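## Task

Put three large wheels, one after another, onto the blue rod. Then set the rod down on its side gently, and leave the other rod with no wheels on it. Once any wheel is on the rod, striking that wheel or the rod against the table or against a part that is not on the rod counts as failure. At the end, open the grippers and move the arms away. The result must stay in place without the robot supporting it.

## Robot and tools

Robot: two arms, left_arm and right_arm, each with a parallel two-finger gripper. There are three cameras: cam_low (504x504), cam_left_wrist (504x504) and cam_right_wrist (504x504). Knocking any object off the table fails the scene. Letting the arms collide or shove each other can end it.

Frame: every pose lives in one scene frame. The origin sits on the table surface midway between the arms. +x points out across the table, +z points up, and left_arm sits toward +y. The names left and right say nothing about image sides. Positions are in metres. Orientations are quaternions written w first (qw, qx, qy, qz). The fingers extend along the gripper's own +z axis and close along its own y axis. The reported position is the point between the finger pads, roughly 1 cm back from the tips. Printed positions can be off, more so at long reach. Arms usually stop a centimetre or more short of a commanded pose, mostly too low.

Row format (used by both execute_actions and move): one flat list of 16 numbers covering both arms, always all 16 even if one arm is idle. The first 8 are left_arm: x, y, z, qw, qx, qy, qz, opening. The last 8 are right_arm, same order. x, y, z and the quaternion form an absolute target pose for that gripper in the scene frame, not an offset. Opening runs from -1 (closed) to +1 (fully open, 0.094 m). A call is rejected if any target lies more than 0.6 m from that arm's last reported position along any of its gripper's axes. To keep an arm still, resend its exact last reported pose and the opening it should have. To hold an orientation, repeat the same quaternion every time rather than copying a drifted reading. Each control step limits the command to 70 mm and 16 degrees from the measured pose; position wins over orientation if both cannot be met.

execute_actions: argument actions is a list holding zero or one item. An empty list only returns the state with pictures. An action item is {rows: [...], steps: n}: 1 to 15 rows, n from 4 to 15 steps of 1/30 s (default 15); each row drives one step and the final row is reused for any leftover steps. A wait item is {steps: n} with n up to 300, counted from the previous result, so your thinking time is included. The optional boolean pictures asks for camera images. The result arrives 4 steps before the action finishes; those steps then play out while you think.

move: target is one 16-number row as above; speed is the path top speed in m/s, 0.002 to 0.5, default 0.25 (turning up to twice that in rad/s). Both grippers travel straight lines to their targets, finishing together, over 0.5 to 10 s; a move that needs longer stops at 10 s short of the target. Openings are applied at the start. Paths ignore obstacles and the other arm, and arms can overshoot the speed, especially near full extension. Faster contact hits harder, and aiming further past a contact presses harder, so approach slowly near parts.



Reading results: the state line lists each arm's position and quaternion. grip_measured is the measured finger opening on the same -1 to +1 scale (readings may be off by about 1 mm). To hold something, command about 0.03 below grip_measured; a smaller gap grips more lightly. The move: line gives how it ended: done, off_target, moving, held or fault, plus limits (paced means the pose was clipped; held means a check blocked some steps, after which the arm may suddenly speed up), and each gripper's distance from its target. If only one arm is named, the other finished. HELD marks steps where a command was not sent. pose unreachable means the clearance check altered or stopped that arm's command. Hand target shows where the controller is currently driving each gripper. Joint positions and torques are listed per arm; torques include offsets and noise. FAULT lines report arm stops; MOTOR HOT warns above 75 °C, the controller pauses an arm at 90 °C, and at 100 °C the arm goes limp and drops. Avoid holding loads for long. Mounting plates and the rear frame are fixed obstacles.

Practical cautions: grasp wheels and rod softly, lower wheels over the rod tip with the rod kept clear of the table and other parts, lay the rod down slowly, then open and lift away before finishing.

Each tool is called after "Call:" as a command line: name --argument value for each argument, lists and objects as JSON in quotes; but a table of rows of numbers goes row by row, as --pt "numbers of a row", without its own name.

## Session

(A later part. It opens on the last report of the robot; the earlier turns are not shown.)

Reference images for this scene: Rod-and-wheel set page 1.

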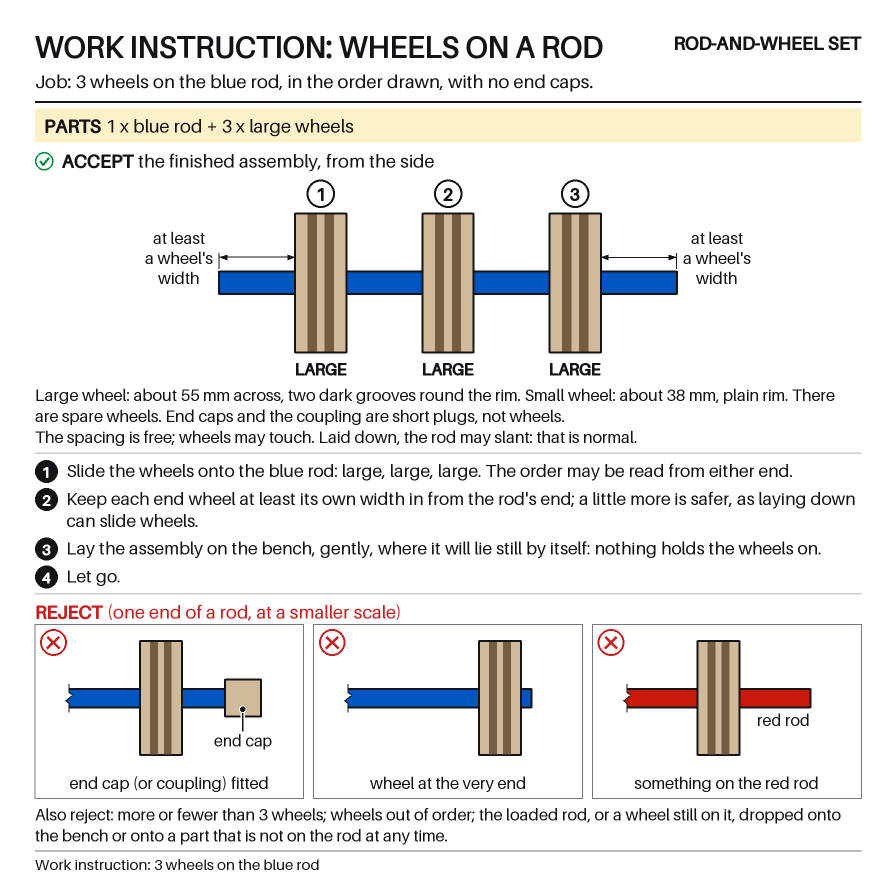

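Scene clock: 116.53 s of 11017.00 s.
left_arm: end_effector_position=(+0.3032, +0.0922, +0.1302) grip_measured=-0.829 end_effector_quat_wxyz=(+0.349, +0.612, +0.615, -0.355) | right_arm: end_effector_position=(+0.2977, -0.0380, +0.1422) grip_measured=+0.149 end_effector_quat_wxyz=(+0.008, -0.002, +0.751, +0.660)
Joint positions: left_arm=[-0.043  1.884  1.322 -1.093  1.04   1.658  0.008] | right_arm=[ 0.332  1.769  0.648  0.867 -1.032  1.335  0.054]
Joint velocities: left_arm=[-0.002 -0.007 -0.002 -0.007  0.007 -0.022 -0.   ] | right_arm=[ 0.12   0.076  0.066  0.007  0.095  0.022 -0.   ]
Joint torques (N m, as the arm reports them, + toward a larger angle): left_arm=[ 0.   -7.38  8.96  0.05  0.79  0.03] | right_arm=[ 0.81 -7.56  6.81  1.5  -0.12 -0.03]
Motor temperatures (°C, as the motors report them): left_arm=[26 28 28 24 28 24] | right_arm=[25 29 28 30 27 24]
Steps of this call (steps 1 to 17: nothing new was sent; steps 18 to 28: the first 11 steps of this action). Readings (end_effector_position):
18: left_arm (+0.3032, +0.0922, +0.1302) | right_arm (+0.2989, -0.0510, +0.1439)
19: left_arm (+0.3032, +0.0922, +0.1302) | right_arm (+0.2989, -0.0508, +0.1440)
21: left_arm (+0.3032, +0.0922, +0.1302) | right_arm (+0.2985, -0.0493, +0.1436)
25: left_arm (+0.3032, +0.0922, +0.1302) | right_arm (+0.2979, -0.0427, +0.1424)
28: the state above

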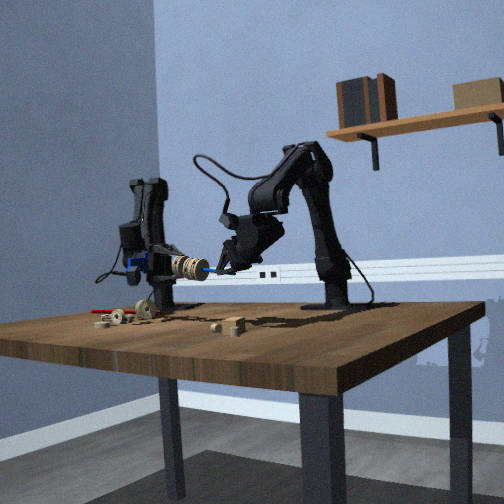

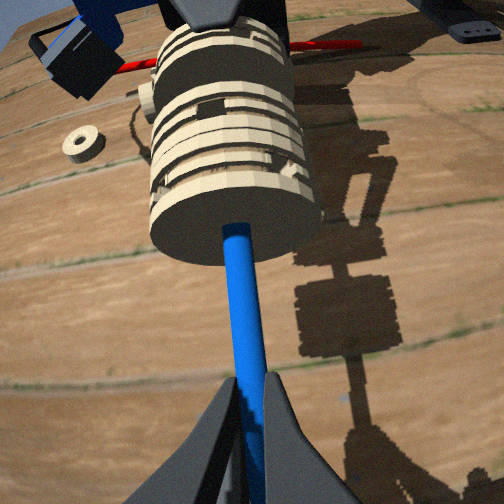

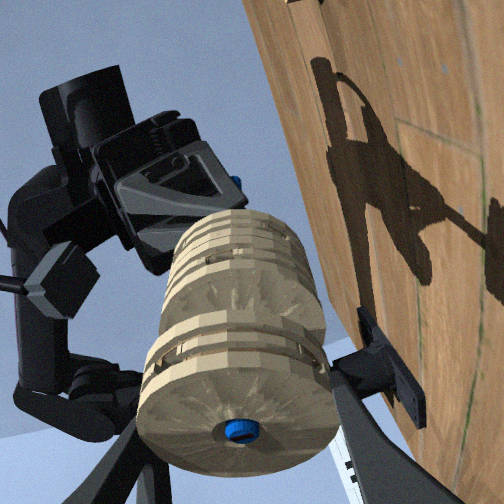

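Going through cleanly. Continue.

Call:
execute_actions --actions '[{"rows":[ [0.310,0.089,0.140,0.3642,0.6061,0.6061,-0.3642,-0.868,0.3047,-0.0213,0.1484,0.0234,-0.0113,0.7458,0.6663,0.115], [0.310,0.089,0.140,0.3642,0.6061,0.6061,-0.3642,-0.868,0.3047,-0.0198,0.1483,0.0234,-0.0113,0.7458,0.6663,0.115], [0.310,0.089,0.140,0.3642,0.6061,0.6061,-0.3642,-0.868,0.3047,-0.0183,0.1481,0.0234,-0.0113,0.7458,0.6663,0.115], [0.310,0.089,0.140,0.3642,0.6061,0.6061,-0.3642,-0.868,0.3047,-0.0169,0.1480,0.0234,-0.0113,0.7458,0.6663,0.115], [0.310,0.089,0.140,0.3642,0.6061,0.6061,-0.3642,-0.868,0.3047,-0.0156,0.1478,0.0234,-0.0113,0.7458,0.6663,0.115], [0.310,0.089,0.140,0.3642,0.6061,0.6061,-0.3642,-0.868,0.3048,-0.0144,0.1477,0.0234,-0.0113,0.7458,0.6663,0.115], [0.310,0.089,0.140,0.3642,0.6061,0.6061,-0.3642,-0.868,0.3048,-0.0132,0.1476,0.0234,-0.0113,0.7458,0.6663,0.115], [0.310,0.089,0.140,0.3642,0.6061,0.6061,-0.3642,-0.868,0.3048,-0.0120,0.1475,0.0234,-0.0113,0.7458,0.6663,0.115], [0.310,0.089,0.140,0.3642,0.6061,0.6061,-0.3642,-0.868,0.3048,-0.0108,0.1473,0.0234,-0.0113,0.7458,0.6663,0.115], [0.310,0.089,0.140,0.3642,0.6061,0.6061,-0.3642,-0.868,0.3048,-0.0096,0.1472,0.0234,-0.0113,0.7458,0.6663,0.115], [0.310,0.089,0.140,0.3642,0.6061,0.6061,-0.3642,-0.868,0.3048,-0.0083,0.1471,0.0234,-0.0113,0.7458,0.6663,0.115], [0.310,0.089,0.140,0.3642,0.6061,0.6061,-0.3642,-0.868,0.3049,-0.0070,0.1469,0.0234,-0.0113,0.7458,0.6663,0.115], [0.310,0.089,0.140,0.3642,0.6061,0.6061,-0.3642,-0.868,0.3049,-0.0057,0.1468,0.0234,-0.0113,0.7458,0.6663,0.115], [0.310,0.089,0.140,0.3642,0.6061,0.6061,-0.3642,-0.868,0.3049,-0.0044,0.1467,0.0234,-0.0113,0.7458,0.6663,0.115], [0.310,0.089,0.140,0.3642,0.6061,0.6061,-0.3642,-0.868,0.3049,-0.0031,0.1465,0.0234,-0.0113,0.7458,0.6663,0.115] ],"steps":15}]'

Call:
execute_actions --actions '[{"rows":[ [0.310,0.089,0.140,0.3642,0.6061,0.6061,-0.3642,-0.868,0.3049,-0.0018,0.1464,0.0234,-0.0113,0.7458,0.6663,0.115], [0.310,0.089,0.140,0.3642,0.6061,0.6061,-0.3642,-0.868,0.3049,-0.0005,0.1462,0.0234,-0.0113,0.7458,0.6663,0.115], [0.310,0.089,0.140,0.3642,0.6061,0.6061,-0.3642,-0.868,0.3050,0.0008,0.1461,0.0234,-0.0113,0.7458,0.6663,0.115], [0.310,0.089,0.140,0.3642,0.6061,0.6061,-0.3642,-0.868,0.3050,0.0021,0.1460,0.0234,-0.0113,0.7458,0.6663,0.115], [0.310,0.089,0.140,0.3642,0.6061,0.6061,-0.3642,-0.868,0.3050,0.0034,0.1458,0.0234,-0.0113,0.7458,0.6663,0.115], [0.310,0.089,0.140,0.3642,0.6061,0.6061,-0.3642,-0.868,0.3050,0.0047,0.1457,0.0234,-0.0113,0.7458,0.6663,0.115], [0.310,0.089,0.140,0.3642,0.6061,0.6061,-0.3642,-0.868,0.3050,0.0060,0.1456,0.0234,-0.0113,0.7458,0.6663,0.115], [0.310,0.089,0.140,0.3642,0.6061,0.6061,-0.3642,-0.868,0.3050,0.0072,0.1454,0.0234,-0.0113,0.7458,0.6663,0.115], [0.310,0.089,0.140,0.3642,0.6061,0.6061,-0.3642,-0.868,0.3050,0.0082,0.1453,0.0234,-0.0113,0.7458,0.6663,0.115] ],"steps":15}]' --pictures true

Scene clock: 117.77 s of 11017.00 s.
left_arm: end_effector_position=(+0.3032, +0.0922, +0.1302) grip_measured=-0.829 end_effector_quat_wxyz=(+0.349, +0.612, +0.615, -0.355) | right_arm: end_effector_position=(+0.2988, -0.0176, +0.1395) grip_measured=+0.149 end_effector_quat_wxyz=(+0.009, -0.002, +0.752, +0.659)
Joint positions: left_arm=[-0.043  1.884  1.322 -1.093  1.04   1.658  0.008] | right_arm=[ 0.388  1.815  0.69   0.889 -0.975  1.358  0.054]
Joint velocities: left_arm=[ 0.032 -0.012 -0.012  0.037 -0.066 -0.051 -0.001] | right_arm=[ 0.095  0.071  0.085  0.095  0.081 -0.022 -0.001]
Joint torques (N m, as the arm reports them, + toward a larger angle): left_arm=[ 0.1  -7.44  9.02  0.05  0.83  0.04] | right_arm=[ 0.81 -8.25  6.89  1.59 -0.05 -0.03]
Motor temperatures (°C, as the motors report them): left_arm=[26 28 28 24 28 24] | right_arm=[25 29 28 31 27 24]
Off your previous action's commanded pose (left_arm): 0.012 m, 2 deg at its last step (step 4 of this call).
Off your previous action's commanded pose (right_arm): 0.014 m, 2 deg at its last step (step 4 of this call).
Steps of this call (steps 1 to 4: the last 4 steps of your previous action; steps 5 to 26: nothing new was sent; steps 27 to 37: the first 11 steps of this action). Readings (end_effector_position):
27: left_arm (+0.3032, +0.0922, +0.1302) | right_arm (+0.2989, -0.0293, +0.1411)
28: left_arm (+0.3032, +0.0922, +0.1302) | right_arm (+0.2990, -0.0291, +0.1411)
30: left_arm (+0.3032, +0.0922, +0.1302) | right_arm (+0.2988, -0.0274, +0.1406)
34: left_arm (+0.3032, +0.0922, +0.1302) | right_arm (+0.2988, -0.0212, +0.1400)
37: the state above

Scene clock: 118.27 s of 11017.00 s.
left_arm: end_effector_position=(+0.3032, +0.0922, +0.1302) grip_measured=-0.829 end_effector_quat_wxyz=(+0.349, +0.612, +0.615, -0.355) | right_arm: end_effector_position=(+0.2991, +0.0005, +0.1374) grip_measured=+0.149 end_effector_quat_wxyz=(+0.009, -0.003, +0.753, +0.658)
Joint positions: left_arm=[-0.043  1.884  1.322 -1.093  1.04   1.658  0.008] | right_arm=[ 0.434  1.856  0.731  0.901 -0.932  1.373  0.054]
Joint velocities: left_arm=[-0.007 -0.012 -0.012 -0.037  0.051 -0.022 -0.001] | right_arm=[ 0.042  0.051  0.046 -0.051  0.007  0.022 -0.001]
Joint torques (N m, as the arm reports them, + toward a larger angle): left_arm=[ 0.04 -7.39  8.98  0.07  0.82  0.02] | right_arm=[ 0.72 -8.91  6.97  1.58  0.03 -0.01]
Motor temperatures (°C, as the motors report them): left_arm=[26 28 28 24 28 24] | right_arm=[25 29 28 31 27 24]
Off your previous action's commanded pose (left_arm): 0.012 m, 2 deg at its last step (step 4 of this call).
Off your previous action's commanded pose (right_arm): 0.014 m, 2 deg at its last step (step 4 of this call).
Steps of this call (steps 1 to 4: the last 4 steps of your previous action; steps 5 to 15: the first 11 steps of this action). Readings (end_effector_position):
5: left_arm (+0.3032, +0.0922, +0.1302) | right_arm (+0.2989, -0.0114, +0.1387)
6: left_arm (+0.3032, +0.0922, +0.1302) | right_arm (+0.2989, -0.0102, +0.1386)
8: left_arm (+0.3032, +0.0922, +0.1302) | right_arm (+0.2990, -0.0077, +0.1383)
12: left_arm (+0.3032, +0.0922, +0.1302) | right_arm (+0.2989, -0.0026, +0.1376)
15: the state above

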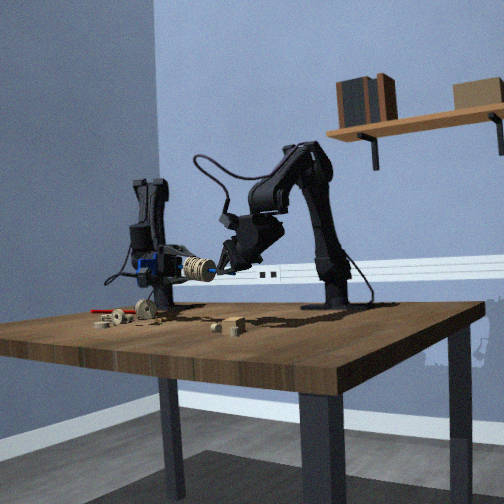

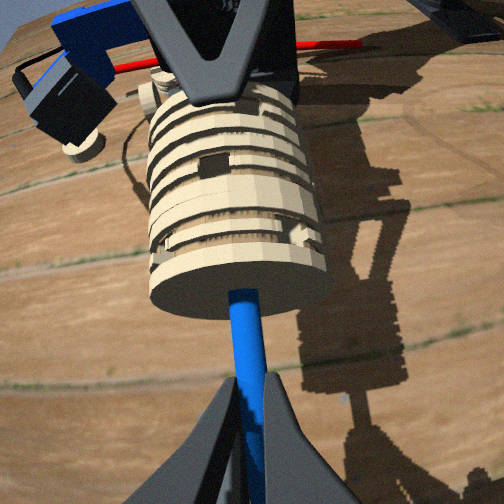

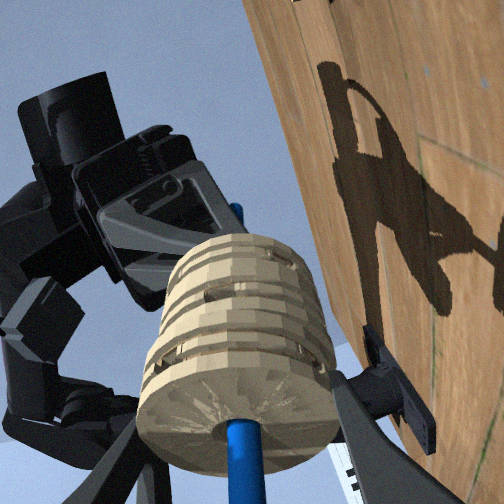

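Call:
execute_actions --actions '[{"rows":[ [0.310,0.089,0.140,0.3642,0.6061,0.6061,-0.3642,-0.868,0.3050,0.0075,0.1453,0.0234,-0.0113,0.7458,0.6663,0.135], [0.310,0.089,0.140,0.3642,0.6061,0.6061,-0.3642,-0.868,0.3050,0.0065,0.1453,0.0234,-0.0113,0.7458,0.6663,0.15], [0.310,0.089,0.140,0.3642,0.6061,0.6061,-0.3642,-0.868,0.3050,0.0055,0.1453,0.0234,-0.0113,0.7458,0.6663,0.165], [0.310,0.089,0.140,0.3642,0.6061,0.6061,-0.3642,-0.868,0.3050,0.0045,0.1453,0.0234,-0.0113,0.7458,0.6663,0.18], [0.310,0.089,0.140,0.3642,0.6061,0.6061,-0.3642,-0.868,0.3050,0.0035,0.1453,0.0234,-0.0113,0.7458,0.6663,0.20], [0.310,0.089,0.140,0.3642,0.6061,0.6061,-0.3642,-0.868,0.3050,0.0025,0.1453,0.0234,-0.0113,0.7458,0.6663,0.225], [0.310,0.089,0.140,0.3642,0.6061,0.6061,-0.3642,-0.868,0.3045,0.0015,0.1453,0.0234,-0.0113,0.7458,0.6663,0.265], [0.310,0.089,0.140,0.3642,0.6061,0.6061,-0.3642,-0.868,0.3040,0.0005,0.1453,0.0234,-0.0113,0.7458,0.6663,0.33], [0.310,0.089,0.140,0.3642,0.6061,0.6061,-0.3642,-0.868,0.3035,-0.0005,0.1453,0.0234,-0.0113,0.7458,0.6663,0.42], [0.310,0.089,0.140,0.3642,0.6061,0.6061,-0.3642,-0.868,0.3030,-0.0015,0.1453,0.0234,-0.0113,0.7458,0.6663,0.52], [0.310,0.089,0.140,0.3642,0.6061,0.6061,-0.3642,-0.868,0.3025,-0.0030,0.1453,0.0234,-0.0113,0.7458,0.6663,0.62], [0.310,0.089,0.140,0.3642,0.6061,0.6061,-0.3642,-0.868,0.3020,-0.0055,0.1453,0.0234,-0.0113,0.7458,0.6663,0.72], [0.310,0.089,0.140,0.3642,0.6061,0.6061,-0.3642,-0.868,0.3015,-0.0090,0.1453,0.0234,-0.0113,0.7458,0.6663,0.72], [0.310,0.089,0.140,0.3642,0.6061,0.6061,-0.3642,-0.868,0.3010,-0.0135,0.1454,0.0234,-0.0113,0.7458,0.6663,0.72], [0.310,0.089,0.140,0.3642,0.6061,0.6061,-0.3642,-0.868,0.3010,-0.0190,0.1456,0.0234,-0.0113,0.7458,0.6663,0.72] ],"steps":15}]'

Call:
execute_actions --actions '[{"rows":[ [0.310,0.089,0.140,0.3642,0.6061,0.6061,-0.3642,-0.868,0.301,-0.0255,0.1458,0.0234,-0.0113,0.7458,0.6663,0.72], [0.310,0.089,0.140,0.3642,0.6061,0.6061,-0.3642,-0.868,0.301,-0.0325,0.1461,0.0234,-0.0113,0.7458,0.6663,0.72], [0.310,0.089,0.140,0.3642,0.6061,0.6061,-0.3642,-0.868,0.301,-0.0395,0.1464,0.0234,-0.0113,0.7458,0.6663,0.72], [0.310,0.089,0.140,0.3642,0.6061,0.6061,-0.3642,-0.868,0.301,-0.0465,0.1467,0.0234,-0.0113,0.7458,0.6663,0.72], [0.310,0.089,0.140,0.3642,0.6061,0.6061,-0.3642,-0.868,0.301,-0.0535,0.1470,0.0234,-0.0113,0.7458,0.6663,0.72], [0.310,0.089,0.140,0.3642,0.6061,0.6061,-0.3642,-0.868,0.301,-0.0605,0.1473,0.0234,-0.0113,0.7458,0.6663,0.72], [0.310,0.089,0.140,0.3642,0.6061,0.6061,-0.3642,-0.868,0.301,-0.0675,0.1476,0.0234,-0.0113,0.7458,0.6663,0.72], [0.310,0.089,0.140,0.3642,0.6061,0.6061,-0.3642,-0.868,0.301,-0.0745,0.1479,0.0234,-0.0113,0.7458,0.6663,0.72], [0.310,0.089,0.140,0.3642,0.6061,0.6061,-0.3642,-0.868,0.301,-0.0815,0.1482,0.0234,-0.0113,0.7458,0.6663,0.72], [0.310,0.089,0.140,0.3642,0.6061,0.6061,-0.3642,-0.868,0.301,-0.0885,0.1490,0.0234,-0.0113,0.7458,0.6663,0.72], [0.310,0.089,0.140,0.3642,0.6061,0.6061,-0.3642,-0.868,0.301,-0.0950,0.1500,0.0234,-0.0113,0.7458,0.6663,0.72], [0.310,0.089,0.140,0.3642,0.6061,0.6061,-0.3642,-0.868,0.301,-0.1010,0.1515,0.0234,-0.0113,0.7458,0.6663,0.72], [0.310,0.089,0.140,0.3642,0.6061,0.6061,-0.3642,-0.868,0.301,-0.1060,0.1530,0.0234,-0.0113,0.7458,0.6663,0.72], [0.310,0.089,0.140,0.3642,0.6061,0.6061,-0.3642,-0.868,0.301,-0.1100,0.1545,0.0234,-0.0113,0.7458,0.6663,0.72], [0.310,0.089,0.140,0.3642,0.6061,0.6061,-0.3642,-0.868,0.301,-0.1130,0.1560,0.0234,-0.0113,0.7458,0.6663,0.72] ],"steps":15}]' --pictures true

Scene clock: 119.60 s of 11017.00 s.
left_arm: end_effector_position=(+0.3032, +0.0922, +0.1302) grip_measured=-0.829 end_effector_quat_wxyz=(+0.349, +0.612, +0.615, -0.355) | right_arm: end_effector_position=(+0.2995, +0.0011, +0.1380) grip_measured=+0.567 end_effector_quat_wxyz=(+0.010, -0.003, +0.752, +0.659)
Joint positions: left_arm=[-0.043  1.884  1.322 -1.093  1.04   1.658  0.008] | right_arm=[ 0.436  1.858  0.732  0.906 -0.929  1.375  0.074]
Joint velocities: left_arm=[-0.017 -0.007  0.007  0.007  0.022  0.037 -0.001] | right_arm=[-0.022 -0.017 -0.022  0.037 -0.022  0.037  0.103]
Joint torques (N m, as the arm reports them, + toward a larger angle): left_arm=[-0.07 -7.39  9.09  0.03  0.84  0.01] | right_arm=[ -1.16 -11.2    4.82   1.52  -0.22  -0.08]
Motor temperatures (°C, as the motors report them): left_arm=[26 28 28 24 28 24] | right_arm=[25 29 28 31 27 24]
Off your previous action's commanded pose (left_arm): 0.012 m, 2 deg at its last step (step 4 of this call).
Off your previous action's commanded pose (right_arm): 0.012 m, 2 deg at its last step (step 4 of this call).
Steps of this call (steps 1 to 4: the last 4 steps of your previous action; steps 5 to 29: nothing new was sent; steps 30 to 40: the first 11 steps of this action). Readings (end_effector_position):
30: left_arm (+0.3032, +0.0922, +0.1302) | right_arm (+0.2992, +0.0011, +0.1371)
31: left_arm (+0.3032, +0.0922, +0.1302) | right_arm (+0.2992, +0.0011, +0.1371)
33: left_arm (+0.3032, +0.0922, +0.1302) | right_arm (+0.2992, +0.0011, +0.1371)
37: left_arm (+0.3032, +0.0922, +0.1302) | right_arm (+0.2993, +0.0012, +0.1373)
40: the state above

Scene clock: 120.10 s of 11017.00 s.
left_arm: end_effector_position=(+0.3032, +0.0922, +0.1302) grip_measured=-0.829 end_effector_quat_wxyz=(+0.349, +0.612, +0.615, -0.355) | right_arm: end_effector_position=(+0.3155, -0.0767, +0.1479) grip_measured=+0.718 end_effector_quat_wxyz=(+0.039, +0.014, +0.743, +0.668)
Joint positions: left_arm=[-0.043  1.884  1.322 -1.093  1.04   1.658  0.008] | right_arm=[ 0.205  1.731  0.599  0.901 -1.095  1.326  0.081]
Joint velocities: left_arm=[-0.002  0.002 -0.007  0.022 -0.066 -0.022 -0.   ] | right_arm=[-0.632 -0.339 -0.256 -0.154 -0.579 -0.212  0.001]
Joint torques (N m, as the arm reports them, + toward a larger angle): left_arm=[ 0.04 -7.37  8.99  0.06  0.83  0.02] | right_arm=[ -0.47 -10.47   3.8    1.16  -0.19  -0.19]
Motor temperatures (°C, as the motors report them): left_arm=[26 28 28 24 28 24] | right_arm=[25 29 28 31 27 24]
Off your previous action's commanded pose (left_arm): 0.012 m, 2 deg at its last step (step 4 of this call).
Off your previous action's commanded pose (right_arm): 0.016 m, 2 deg at its last step (step 4 of this call).
Steps of this call (steps 1 to 4: the last 4 steps of your previous action; steps 5 to 15: the first 11 steps of this action). Readings (end_effector_position):
5: left_arm (+0.3032, +0.0922, +0.1302) | right_arm (+0.3031, -0.0083, +0.1390)
6: left_arm (+0.3032, +0.0922, +0.1302) | right_arm (+0.3040, -0.0135, +0.1392)
8: left_arm (+0.3032, +0.0922, +0.1302) | right_arm (+0.3064, -0.0265, +0.1399)
12: left_arm (+0.3032, +0.0922, +0.1302) | right_arm (+0.3125, -0.0554, +0.1440)
15: the state above

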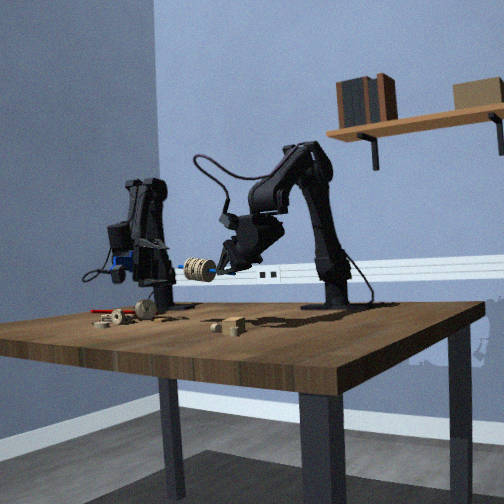

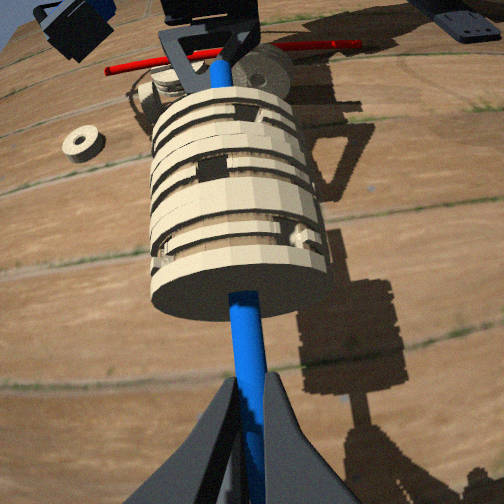

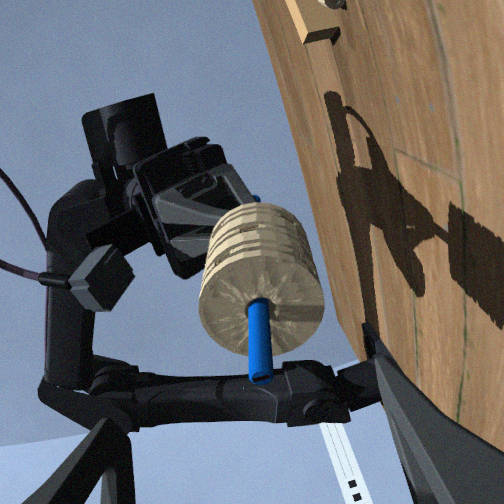

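Call:
move --target '[0.228,0.087,0.060,0.3320,0.6243,0.6243,-0.3320,-0.868,0.301,-0.140,0.180,0.0234,-0.0113,0.7458,0.6663,0.72]' --speed 0.11

Call:
zoom_image --camera "cam_low" --region '[185,265,297,335]'

Scene clock: 122.37 s of 11017.00 s.
left_arm: end_effector_position=(+0.2313, +0.0926, +0.0509) grip_measured=-0.829 end_effector_quat_wxyz=(+0.319, +0.625, +0.633, -0.327) | right_arm: end_effector_position=(+0.2995, -0.1382, +0.1682) grip_measured=+0.718 end_effector_quat_wxyz=(+0.010, +0.008, +0.747, +0.665)
Joint positions: left_arm=[-0.065  1.743  0.848 -0.715  0.948  1.6    0.008] | right_arm=[-0.002  1.523  0.603  0.403 -1.334  1.06   0.081]
Joint velocities: left_arm=[-0.012 -0.002 -0.007  0.051 -0.066 -0.007  0.002] | right_arm=[-0.012  0.012  0.017 -0.037 -0.022 -0.066  0.   ]
Joint torques (N m, as the arm reports them, + toward a larger angle): left_arm=[-0.92 -8.94  4.39  0.24  0.74 -0.1 ] | right_arm=[-0.92 -9.13  7.26  0.91 -0.41 -0.13]
Motor temperatures (°C, as the motors report them): left_arm=[26 29 28 24 28 24] | right_arm=[25 29 28 31 27 24]
Hand target (left_arm): +0.228, +0.087, +0.059; +0.332, +0.624, +0.624, -0.332
Hand target (right_arm): +0.302, -0.140, +0.182; +0.024, -0.010, +0.743, +0.669
Off your previous action's commanded pose (left_arm): 0.012 m, 2 deg at its last step (step 4 of this call).
Off your previous action's commanded pose (right_arm): 0.020 m, 4 deg at its last step (step 4 of this call).
Off the commanded pose (left_arm): 0.011 m, 2 deg.
Off the commanded pose (right_arm): 0.012 m, 3 deg.
Kept back: nothing.
move: off_target (left_arm, right_arm)

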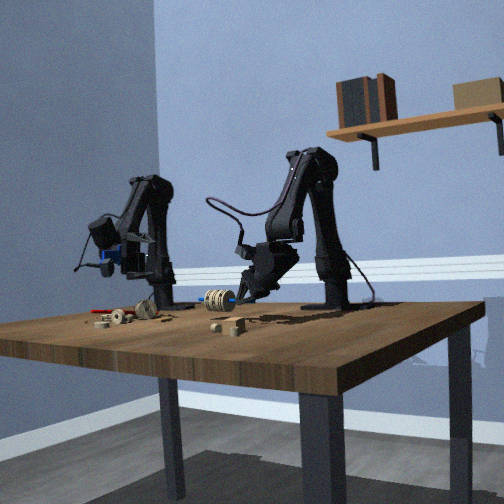

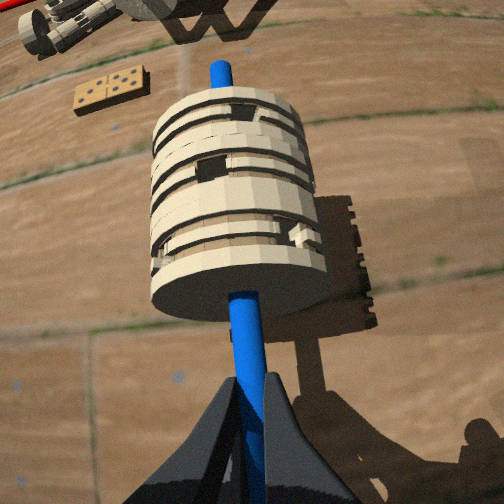

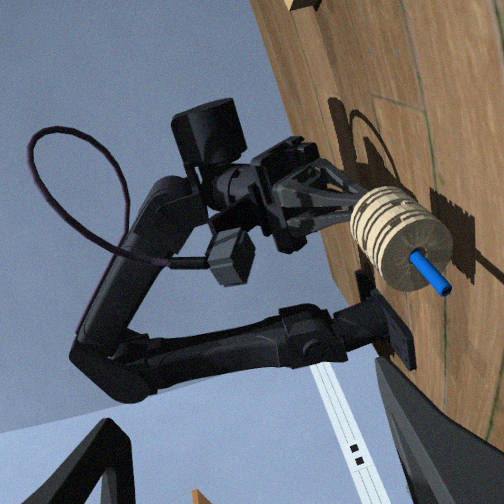

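Region (185, 265, 297, 335) of cam_low's 504x504 image, scaled by 4.500, with more detail than that image has; it fills the top 315 rows of this view, and the rest is white.

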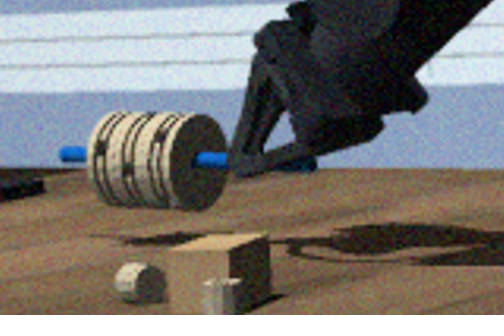

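Call:
execute_actions --actions '[{"rows":[ [0.2272,0.087,0.0585,0.3320,0.6243,0.6243,-0.3320,-0.868,0.301,-0.140,0.180,0.0234,-0.0113,0.7458,0.6663,0.72], [0.2262,0.087,0.0575,0.3320,0.6243,0.6243,-0.3320,-0.868,0.301,-0.140,0.180,0.0234,-0.0113,0.7458,0.6663,0.72], [0.2250,0.087,0.0563,0.3320,0.6243,0.6243,-0.3320,-0.868,0.301,-0.140,0.180,0.0234,-0.0113,0.7458,0.6663,0.72], [0.2238,0.087,0.0551,0.3320,0.6243,0.6243,-0.3320,-0.868,0.301,-0.140,0.180,0.0234,-0.0113,0.7458,0.6663,0.72], [0.2226,0.087,0.0539,0.3320,0.6243,0.6243,-0.3320,-0.868,0.301,-0.140,0.180,0.0234,-0.0113,0.7458,0.6663,0.72], [0.2214,0.087,0.0527,0.3320,0.6243,0.6243,-0.3320,-0.868,0.301,-0.140,0.180,0.0234,-0.0113,0.7458,0.6663,0.72], [0.2202,0.087,0.0515,0.3320,0.6243,0.6243,-0.3320,-0.868,0.301,-0.140,0.180,0.0234,-0.0113,0.7458,0.6663,0.72], [0.2192,0.087,0.0505,0.3320,0.6243,0.6243,-0.3320,-0.868,0.301,-0.140,0.180,0.0234,-0.0113,0.7458,0.6663,0.72], [0.2184,0.087,0.0497,0.3320,0.6243,0.6243,-0.3320,-0.868,0.301,-0.140,0.180,0.0234,-0.0113,0.7458,0.6663,0.72], [0.2178,0.087,0.0491,0.3320,0.6243,0.6243,-0.3320,-0.868,0.301,-0.140,0.180,0.0234,-0.0113,0.7458,0.6663,0.72] ],"steps":15}]'

Call:
execute_actions --actions '[{"steps":5}]' --pictures true

Call:
zoom_image --camera "cam_low" --region '[195,280,275,330]'

Scene clock: 123.37 s of 11017.00 s.
left_arm: end_effector_position=(+0.2197, +0.0925, +0.0403) grip_measured=-0.829 end_effector_quat_wxyz=(+0.313, +0.622, +0.636, -0.332) | right_arm: end_effector_position=(+0.2974, -0.1386, +0.1645) grip_measured=+0.718 end_effector_quat_wxyz=(+0.006, +0.009, +0.750, +0.662)
Joint positions: left_arm=[-0.065  1.743  0.794 -0.679  0.946  1.599  0.008] | right_arm=[-0.002  1.523  0.604  0.362 -1.334  1.028  0.081]
Joint velocities: left_arm=[-0.007  0.012 -0.125  0.022 -0.022 -0.051 -0.   ] | right_arm=[ 0.002 -0.002  0.007 -0.051 -0.007 -0.066  0.002]
Joint torques (N m, as the arm reports them, + toward a larger angle): left_arm=[-0.83 -8.86  4.34  0.35  0.67 -0.03] | right_arm=[-0.75 -9.06  7.76  0.89 -0.41 -0.13]
Motor temperatures (°C, as the motors report them): left_arm=[26 29 28 24 28 24] | right_arm=[25 29 28 31 27 24]
Steps of this call (steps 1 to 19: nothing new was sent; steps 20 to 30: the first 11 steps of this action). Readings (end_effector_position):
20: left_arm (+0.2316, +0.0926, +0.0508) | right_arm (+0.2990, -0.1383, +0.1673)
21: left_arm (+0.2318, +0.0926, +0.0508) | right_arm (+0.2988, -0.1383, +0.1669)
23: left_arm (+0.2315, +0.0926, +0.0497) | right_arm (+0.2983, -0.1384, +0.1661)
27: left_arm (+0.2248, +0.0925, +0.0441) | right_arm (+0.2976, -0.1385, +0.1650)
30: the state above

Scene clock: 123.53 s of 11017.00 s.
left_arm: end_effector_position=(+0.2192, +0.0926, +0.0390) grip_measured=-0.829 end_effector_quat_wxyz=(+0.313, +0.623, +0.636, -0.331) | right_arm: end_effector_position=(+0.2971, -0.1386, +0.1641) grip_measured=+0.718 end_effector_quat_wxyz=(+0.006, +0.009, +0.750, +0.661)
Joint positions: left_arm=[-0.065  1.743  0.788 -0.67   0.945  1.599  0.008] | right_arm=[-0.002  1.523  0.604  0.357 -1.334  1.024  0.081]
Joint velocities: left_arm=[ 0.002 -0.012  0.007  0.081 -0.007 -0.066 -0.001] | right_arm=[ 0.002 -0.007  0.002  0.007 -0.007  0.022 -0.001]
Joint torques (N m, as the arm reports them, + toward a larger angle): left_arm=[-0.8  -8.96  4.03  0.16  0.75 -0.04] | right_arm=[-0.65 -9.27  7.59  0.85 -0.46 -0.13]
Motor temperatures (°C, as the motors report them): left_arm=[26 29 28 24 28 24] | right_arm=[25 29 28 31 27 24]
Hand target (left_arm): +0.218, +0.087, +0.049; +0.332, +0.625, +0.624, -0.332
Hand target (right_arm): +0.301, -0.140, +0.180; +0.024, -0.011, +0.745, +0.666
Off the commanded pose (left_arm): 0.012 m, 3 deg.
Off the commanded pose (right_arm): 0.016 m, 3 deg.
Kept back: nothing.
Steps of this call (steps 1 to 4: the last 4 steps of your previous action; step 5: nothing new was sent). Readings (end_effector_position):
1: left_arm (+0.2187, +0.0925, +0.0396) | right_arm (+0.2973, -0.1386, +0.1644)
2: left_arm (+0.2183, +0.0925, +0.0392) | right_arm (+0.2972, -0.1386, +0.1643)
4: left_arm (+0.2188, +0.0925, +0.0390) | right_arm (+0.2971, -0.1386, +0.1641)
5: the state above

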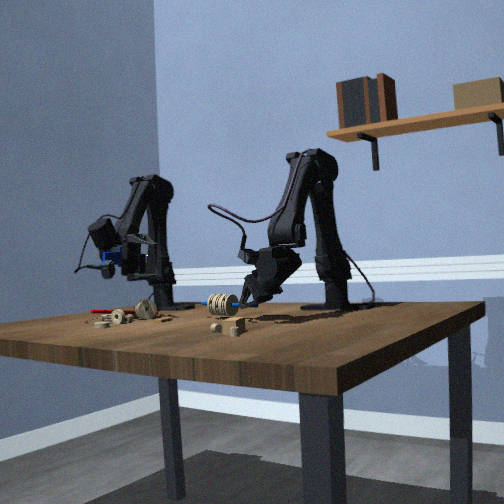

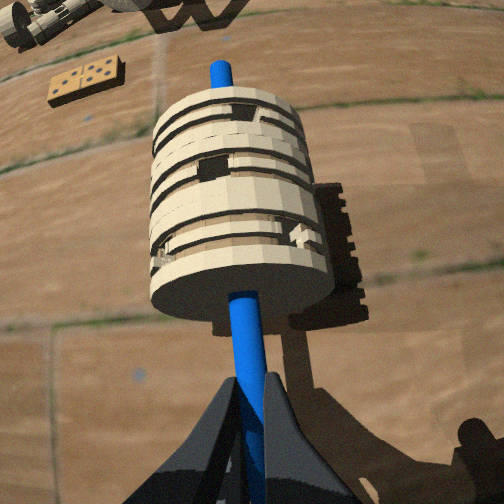

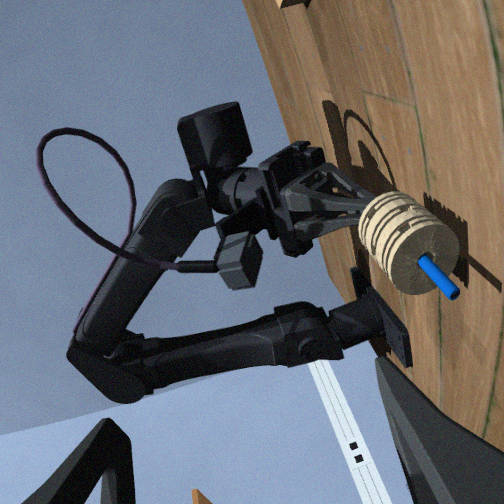

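Region (195, 280, 275, 330) of cam_low's 504x504 image, scaled by 6.300, with more detail than that image has; it fills the top 315 rows of this view, and the rest is white.

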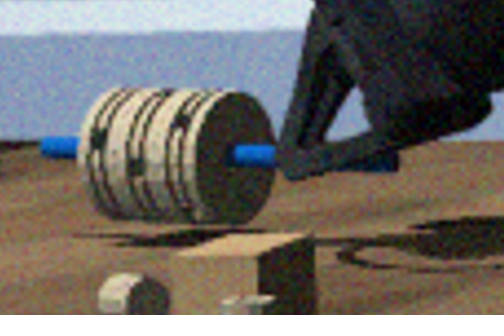

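Call:
execute_actions --actions '[{"rows":[ [0.2172,0.087,0.0485,0.3320,0.6243,0.6243,-0.3320,-0.868,0.301,-0.140,0.180,0.0234,-0.0113,0.7458,0.6663,0.72], [0.2166,0.087,0.0479,0.3320,0.6243,0.6243,-0.3320,-0.868,0.301,-0.140,0.180,0.0234,-0.0113,0.7458,0.6663,0.72], [0.2160,0.087,0.0473,0.3320,0.6243,0.6243,-0.3320,-0.868,0.301,-0.140,0.180,0.0234,-0.0113,0.7458,0.6663,0.72], [0.2154,0.087,0.0467,0.3320,0.6243,0.6243,-0.3320,-0.868,0.301,-0.140,0.180,0.0234,-0.0113,0.7458,0.6663,0.72], [0.2149,0.087,0.0462,0.3320,0.6243,0.6243,-0.3320,-0.868,0.301,-0.140,0.180,0.0234,-0.0113,0.7458,0.6663,0.72], [0.2144,0.087,0.0457,0.3320,0.6243,0.6243,-0.3320,-0.868,0.301,-0.140,0.180,0.0234,-0.0113,0.7458,0.6663,0.72], [0.2139,0.087,0.0452,0.3320,0.6243,0.6243,-0.3320,-0.868,0.301,-0.140,0.180,0.0234,-0.0113,0.7458,0.6663,0.72], [0.2134,0.087,0.0447,0.3320,0.6243,0.6243,-0.3320,-0.868,0.301,-0.140,0.180,0.0234,-0.0113,0.7458,0.6663,0.72], [0.2130,0.087,0.0443,0.3320,0.6243,0.6243,-0.3320,-0.868,0.301,-0.140,0.180,0.0234,-0.0113,0.7458,0.6663,0.72], [0.2126,0.087,0.0439,0.3320,0.6243,0.6243,-0.3320,-0.868,0.301,-0.140,0.180,0.0234,-0.0113,0.7458,0.6663,0.72], [0.2122,0.087,0.0435,0.3320,0.6243,0.6243,-0.3320,-0.868,0.301,-0.140,0.180,0.0234,-0.0113,0.7458,0.6663,0.72], [0.2118,0.087,0.0431,0.3320,0.6243,0.6243,-0.3320,-0.868,0.301,-0.140,0.180,0.0234,-0.0113,0.7458,0.6663,0.72], [0.2114,0.087,0.0427,0.3320,0.6243,0.6243,-0.3320,-0.868,0.301,-0.140,0.180,0.0234,-0.0113,0.7458,0.6663,0.72], [0.2110,0.087,0.0423,0.3320,0.6243,0.6243,-0.3320,-0.868,0.301,-0.140,0.180,0.0234,-0.0113,0.7458,0.6663,0.72], [0.2106,0.087,0.0419,0.3320,0.6243,0.6243,-0.3320,-0.868,0.301,-0.140,0.180,0.0234,-0.0113,0.7458,0.6663,0.72] ],"steps":15}]'

Call:
execute_actions --actions '[{"steps":8}]' --pictures true

Call:
zoom_image --camera "cam_low" --region '[195,280,275,330]'

Scene clock: 124.47 s of 11017.00 s.
left_arm: end_effector_position=(+0.2154, +0.0925, +0.0342) grip_measured=-0.829 end_effector_quat_wxyz=(+0.314, +0.623, +0.636, -0.330) | right_arm: end_effector_position=(+0.2966, -0.1387, +0.1634) grip_measured=+0.718 end_effector_quat_wxyz=(+0.005, +0.009, +0.750, +0.661)
Joint positions: left_arm=[-0.065  1.743  0.763 -0.642  0.945  1.599  0.008] | right_arm=[-0.002  1.523  0.604  0.35  -1.334  1.019  0.081]
Joint velocities: left_arm=[-0.017  0.007 -0.1    0.095 -0.095  0.081 -0.001] | right_arm=[-0.017 -0.017 -0.027 -0.022  0.037 -0.007 -0.001]
Joint torques (N m, as the arm reports them, + toward a larger angle): left_arm=[-0.79 -9.14  4.21  0.26  0.73 -0.03] | right_arm=[-0.67 -9.18  7.58  0.84 -0.45 -0.15]
Motor temperatures (°C, as the motors report them): left_arm=[26 29 28 24 28 24] | right_arm=[25 29 28 31 27 24]
Steps of this call (steps 1 to 17: nothing new was sent; steps 18 to 28: the first 11 steps of this action). Readings (end_effector_position):
18: left_arm (+0.2206, +0.0926, +0.0390) | right_arm (+0.2969, -0.1387, +0.1638)
19: left_arm (+0.2208, +0.0926, +0.0389) | right_arm (+0.2968, -0.1387, +0.1637)
21: left_arm (+0.2213, +0.0926, +0.0389) | right_arm (+0.2968, -0.1387, +0.1636)
25: left_arm (+0.2190, +0.0926, +0.0365) | right_arm (+0.2967, -0.1387, +0.1635)
28: the state above

Scene clock: 124.73 s of 11017.00 s.
left_arm: end_effector_position=(+0.2130, +0.0924, +0.0318) grip_measured=-0.829 end_effector_quat_wxyz=(+0.314, +0.623, +0.636, -0.331) | right_arm: end_effector_position=(+0.2966, -0.1387, +0.1633) grip_measured=+0.718 end_effector_quat_wxyz=(+0.005, +0.009, +0.750, +0.661)
Joint positions: left_arm=[-0.065  1.743  0.75  -0.63   0.945  1.599  0.008] | right_arm=[-0.002  1.523  0.604  0.349 -1.334  1.018  0.081]
Joint velocities: left_arm=[-0.002 -0.002 -0.007  0.007 -0.007  0.007 -0.002] | right_arm=[-0.002 -0.022  0.007 -0.022  0.022 -0.081 -0.   ]
Joint torques (N m, as the arm reports them, + toward a larger angle): left_arm=[-0.77 -9.36  3.81  0.28  0.72 -0.02] | right_arm=[-0.69 -9.16  7.79  0.9  -0.38 -0.16]
Motor temperatures (°C, as the motors report them): left_arm=[26 29 28 24 28 24] | right_arm=[25 29 28 31 27 24]
Hand target (left_arm): +0.211, +0.087, +0.041; +0.331, +0.625, +0.624, -0.333
Hand target (right_arm): +0.301, -0.140, +0.180; +0.024, -0.011, +0.745, +0.666
Off the commanded pose (left_arm): 0.012 m, 2 deg.
Off the commanded pose (right_arm): 0.017 m, 3 deg.
Kept back: nothing.
Steps of this call (steps 1 to 4: the last 4 steps of your previous action; steps 5 to 8: nothing new was sent). Readings (end_effector_position):
1: left_arm (+0.2147, +0.0925, +0.0337) | right_arm (+0.2966, -0.1387, +0.1634)
2: left_arm (+0.2141, +0.0924, +0.0332) | right_arm (+0.2966, -0.1387, +0.1634)
4: left_arm (+0.2135, +0.0924, +0.0325) | right_arm (+0.2966, -0.1387, +0.1634)
8: the state above

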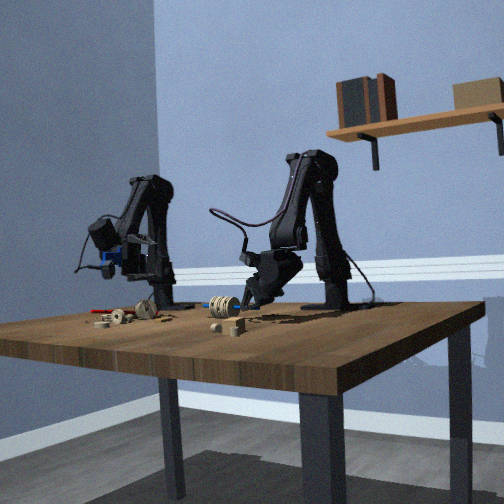

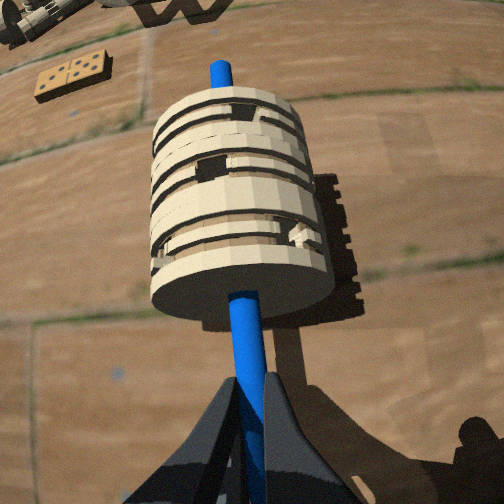

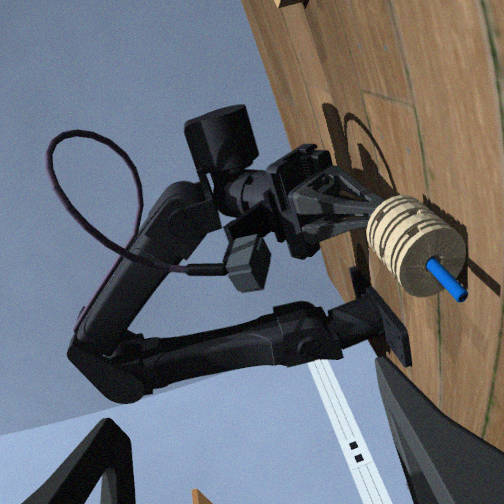

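Region (195, 280, 275, 330) of cam_low's 504x504 image, scaled by 6.300, with more detail than that image has; it fills the top 315 rows of this view, and the rest is white.

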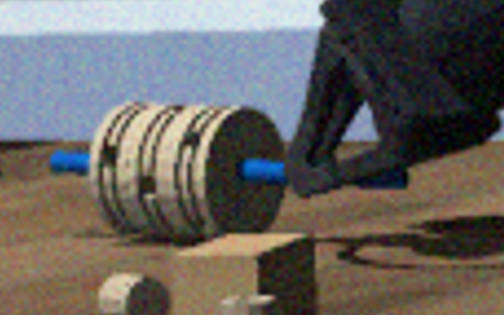

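Call:
execute_actions --actions '[{"rows":[ [0.2104,0.087,0.0416,0.3320,0.6243,0.6243,-0.3320,-0.868,0.301,-0.140,0.180,0.0234,-0.0113,0.7458,0.6663,0.72], [0.2102,0.087,0.0413,0.3320,0.6243,0.6243,-0.3320,-0.868,0.301,-0.140,0.180,0.0234,-0.0113,0.7458,0.6663,0.72], [0.2100,0.087,0.0410,0.3320,0.6243,0.6243,-0.3320,-0.868,0.301,-0.140,0.180,0.0234,-0.0113,0.7458,0.6663,0.72], [0.2098,0.087,0.0407,0.3320,0.6243,0.6243,-0.3320,-0.868,0.301,-0.140,0.180,0.0234,-0.0113,0.7458,0.6663,0.72], [0.2096,0.087,0.0404,0.3320,0.6243,0.6243,-0.3320,-0.868,0.301,-0.140,0.180,0.0234,-0.0113,0.7458,0.6663,0.72], [0.2094,0.087,0.0401,0.3320,0.6243,0.6243,-0.3320,-0.868,0.301,-0.140,0.180,0.0234,-0.0113,0.7458,0.6663,0.72], [0.2092,0.087,0.0398,0.3320,0.6243,0.6243,-0.3320,-0.868,0.301,-0.140,0.180,0.0234,-0.0113,0.7458,0.6663,0.72], [0.2090,0.087,0.0395,0.3320,0.6243,0.6243,-0.3320,-0.868,0.301,-0.140,0.180,0.0234,-0.0113,0.7458,0.6663,0.72], [0.2088,0.087,0.0392,0.3320,0.6243,0.6243,-0.3320,-0.868,0.301,-0.140,0.180,0.0234,-0.0113,0.7458,0.6663,0.72], [0.2086,0.087,0.0389,0.3320,0.6243,0.6243,-0.3320,-0.868,0.301,-0.140,0.180,0.0234,-0.0113,0.7458,0.6663,0.72], [0.2084,0.087,0.0386,0.3320,0.6243,0.6243,-0.3320,-0.868,0.301,-0.140,0.180,0.0234,-0.0113,0.7458,0.6663,0.72], [0.2082,0.087,0.0383,0.3320,0.6243,0.6243,-0.3320,-0.868,0.301,-0.140,0.180,0.0234,-0.0113,0.7458,0.6663,0.72], [0.2080,0.087,0.0380,0.3320,0.6243,0.6243,-0.3320,-0.868,0.301,-0.140,0.180,0.0234,-0.0113,0.7458,0.6663,0.72] ],"steps":15}]'

Call:
execute_actions --actions '[{"steps":7}]' --pictures true

Call:
zoom_image --camera "cam_low" --region '[195,280,275,330]'

Scene clock: 125.70 s of 11017.00 s.
left_arm: end_effector_position=(+0.2157, +0.0925, +0.0315) grip_measured=-0.829 end_effector_quat_wxyz=(+0.319, +0.626, +0.633, -0.325) | right_arm: end_effector_position=(+0.2966, -0.1387, +0.1633) grip_measured=+0.718 end_effector_quat_wxyz=(+0.005, +0.009, +0.750, +0.661)
Joint positions: left_arm=[-0.065  1.743  0.748 -0.612  0.945  1.599  0.008] | right_arm=[-0.002  1.523  0.604  0.349 -1.334  1.018  0.081]
Joint velocities: left_arm=[-0.007  0.007 -0.081  0.11  -0.037 -0.007 -0.   ] | right_arm=[-0.012  0.022 -0.007  0.037  0.037 -0.022 -0.   ]
Joint torques (N m, as the arm reports them, + toward a larger angle): left_arm=[-0.84 -8.88  3.23  0.19  0.73 -0.04] | right_arm=[-0.57 -9.22  7.58  0.87 -0.43 -0.16]
Motor temperatures (°C, as the motors report them): left_arm=[26 29 28 24 28 24] | right_arm=[25 29 28 31 27 24]
Steps of this call (steps 1 to 18: nothing new was sent; steps 19 to 29: the first 11 steps of this action). Readings (end_effector_position):
19: left_arm (+0.2139, +0.0924, +0.0317) | right_arm (+0.2966, -0.1387, +0.1633)
20: left_arm (+0.2140, +0.0924, +0.0317) | right_arm (+0.2966, -0.1387, +0.1633)
22: left_arm (+0.2143, +0.0924, +0.0317) | right_arm (+0.2966, -0.1387, +0.1633)
26: left_arm (+0.2152, +0.0925, +0.0317) | right_arm (+0.2966, -0.1387, +0.1633)
29: the state above

Scene clock: 125.93 s of 11017.00 s.
left_arm: end_effector_position=(+0.2114, +0.0924, +0.0288) grip_measured=-0.829 end_effector_quat_wxyz=(+0.316, +0.624, +0.635, -0.328) | right_arm: end_effector_position=(+0.2966, -0.1387, +0.1633) grip_measured=+0.718 end_effector_quat_wxyz=(+0.005, +0.009, +0.750, +0.661)
Joint positions: left_arm=[-0.065  1.743  0.734 -0.607  0.945  1.599  0.008] | right_arm=[-0.002  1.523  0.604  0.349 -1.334  1.018  0.081]
Joint velocities: left_arm=[ 0.012 -0.002 -0.002 -0.037 -0.081 -0.022 -0.002] | right_arm=[-0.012  0.002  0.017 -0.051 -0.051 -0.051  0.   ]
Joint torques (N m, as the arm reports them, + toward a larger angle): left_arm=[-0.75 -8.83  3.58  0.27  0.74 -0.03] | right_arm=[-0.67 -9.29  7.93  0.92 -0.45 -0.09]
Motor temperatures (°C, as the motors report them): left_arm=[26 29 28 24 28 24] | right_arm=[25 29 28 31 27 24]
Hand target (left_arm): +0.208, +0.087, +0.038; +0.332, +0.625, +0.624, -0.332
Hand target (right_arm): +0.301, -0.140, +0.180; +0.024, -0.011, +0.745, +0.666
Off the commanded pose (left_arm): 0.011 m, 2 deg.
Off the commanded pose (right_arm): 0.017 m, 3 deg.
Kept back: nothing.
Steps of this call (steps 1 to 4: the last 4 steps of your previous action; steps 5 to 7: nothing new was sent). Readings (end_effector_position):
1: left_arm (+0.2153, +0.0925, +0.0310) | right_arm (+0.2966, -0.1387, +0.1633)
2: left_arm (+0.2143, +0.0924, +0.0303) | right_arm (+0.2966, -0.1387, +0.1633)
4: left_arm (+0.2123, +0.0924, +0.0293) | right_arm (+0.2966, -0.1387, +0.1633)
7: the state above

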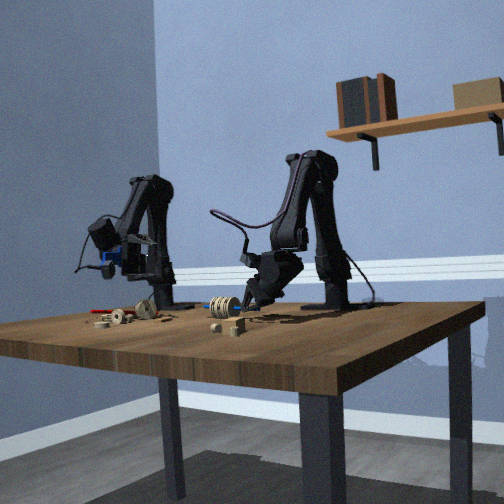

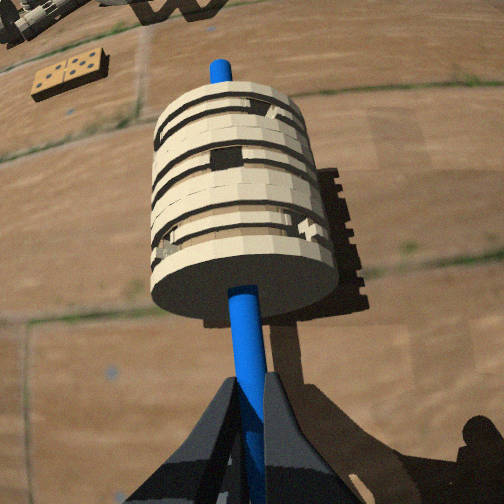

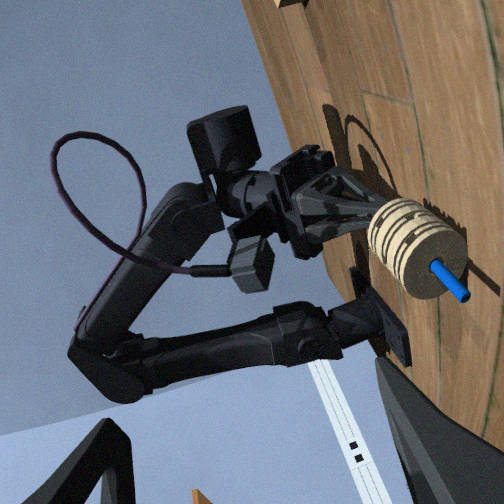

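Region (195, 280, 275, 330) of cam_low's 504x504 image, scaled by 6.300, with more detail than that image has; it fills the top 315 rows of this view, and the rest is white.

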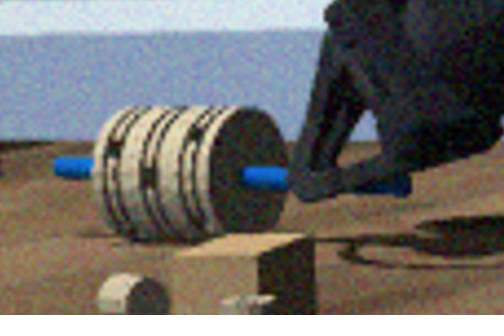

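Call:
zoom_image --camera "cam_right_wrist" --region '[360,190,490,320]'

Call:
zoom_image --camera "cam_left_wrist" --region '[170,230,320,340]'

Region (360, 190, 490, 320) of cam_right_wrist's 504x504 image, scaled by 3.877, with more detail than that image has.

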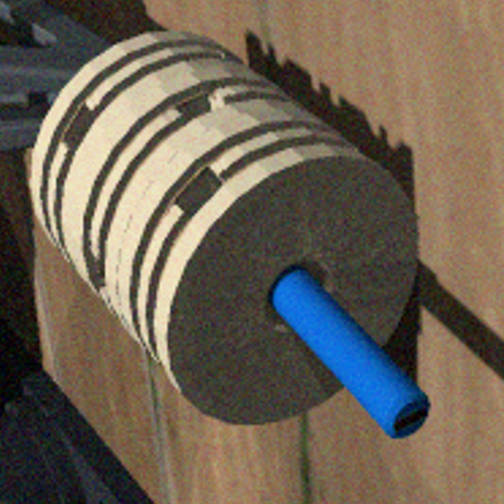

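Region (170, 230, 320, 340) of cam_left_wrist's 504x504 image, scaled by 3.360, with more detail than that image has; it fills the top 370 rows of this view, and the rest is white.

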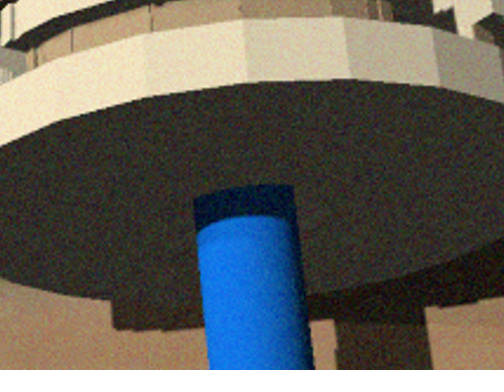

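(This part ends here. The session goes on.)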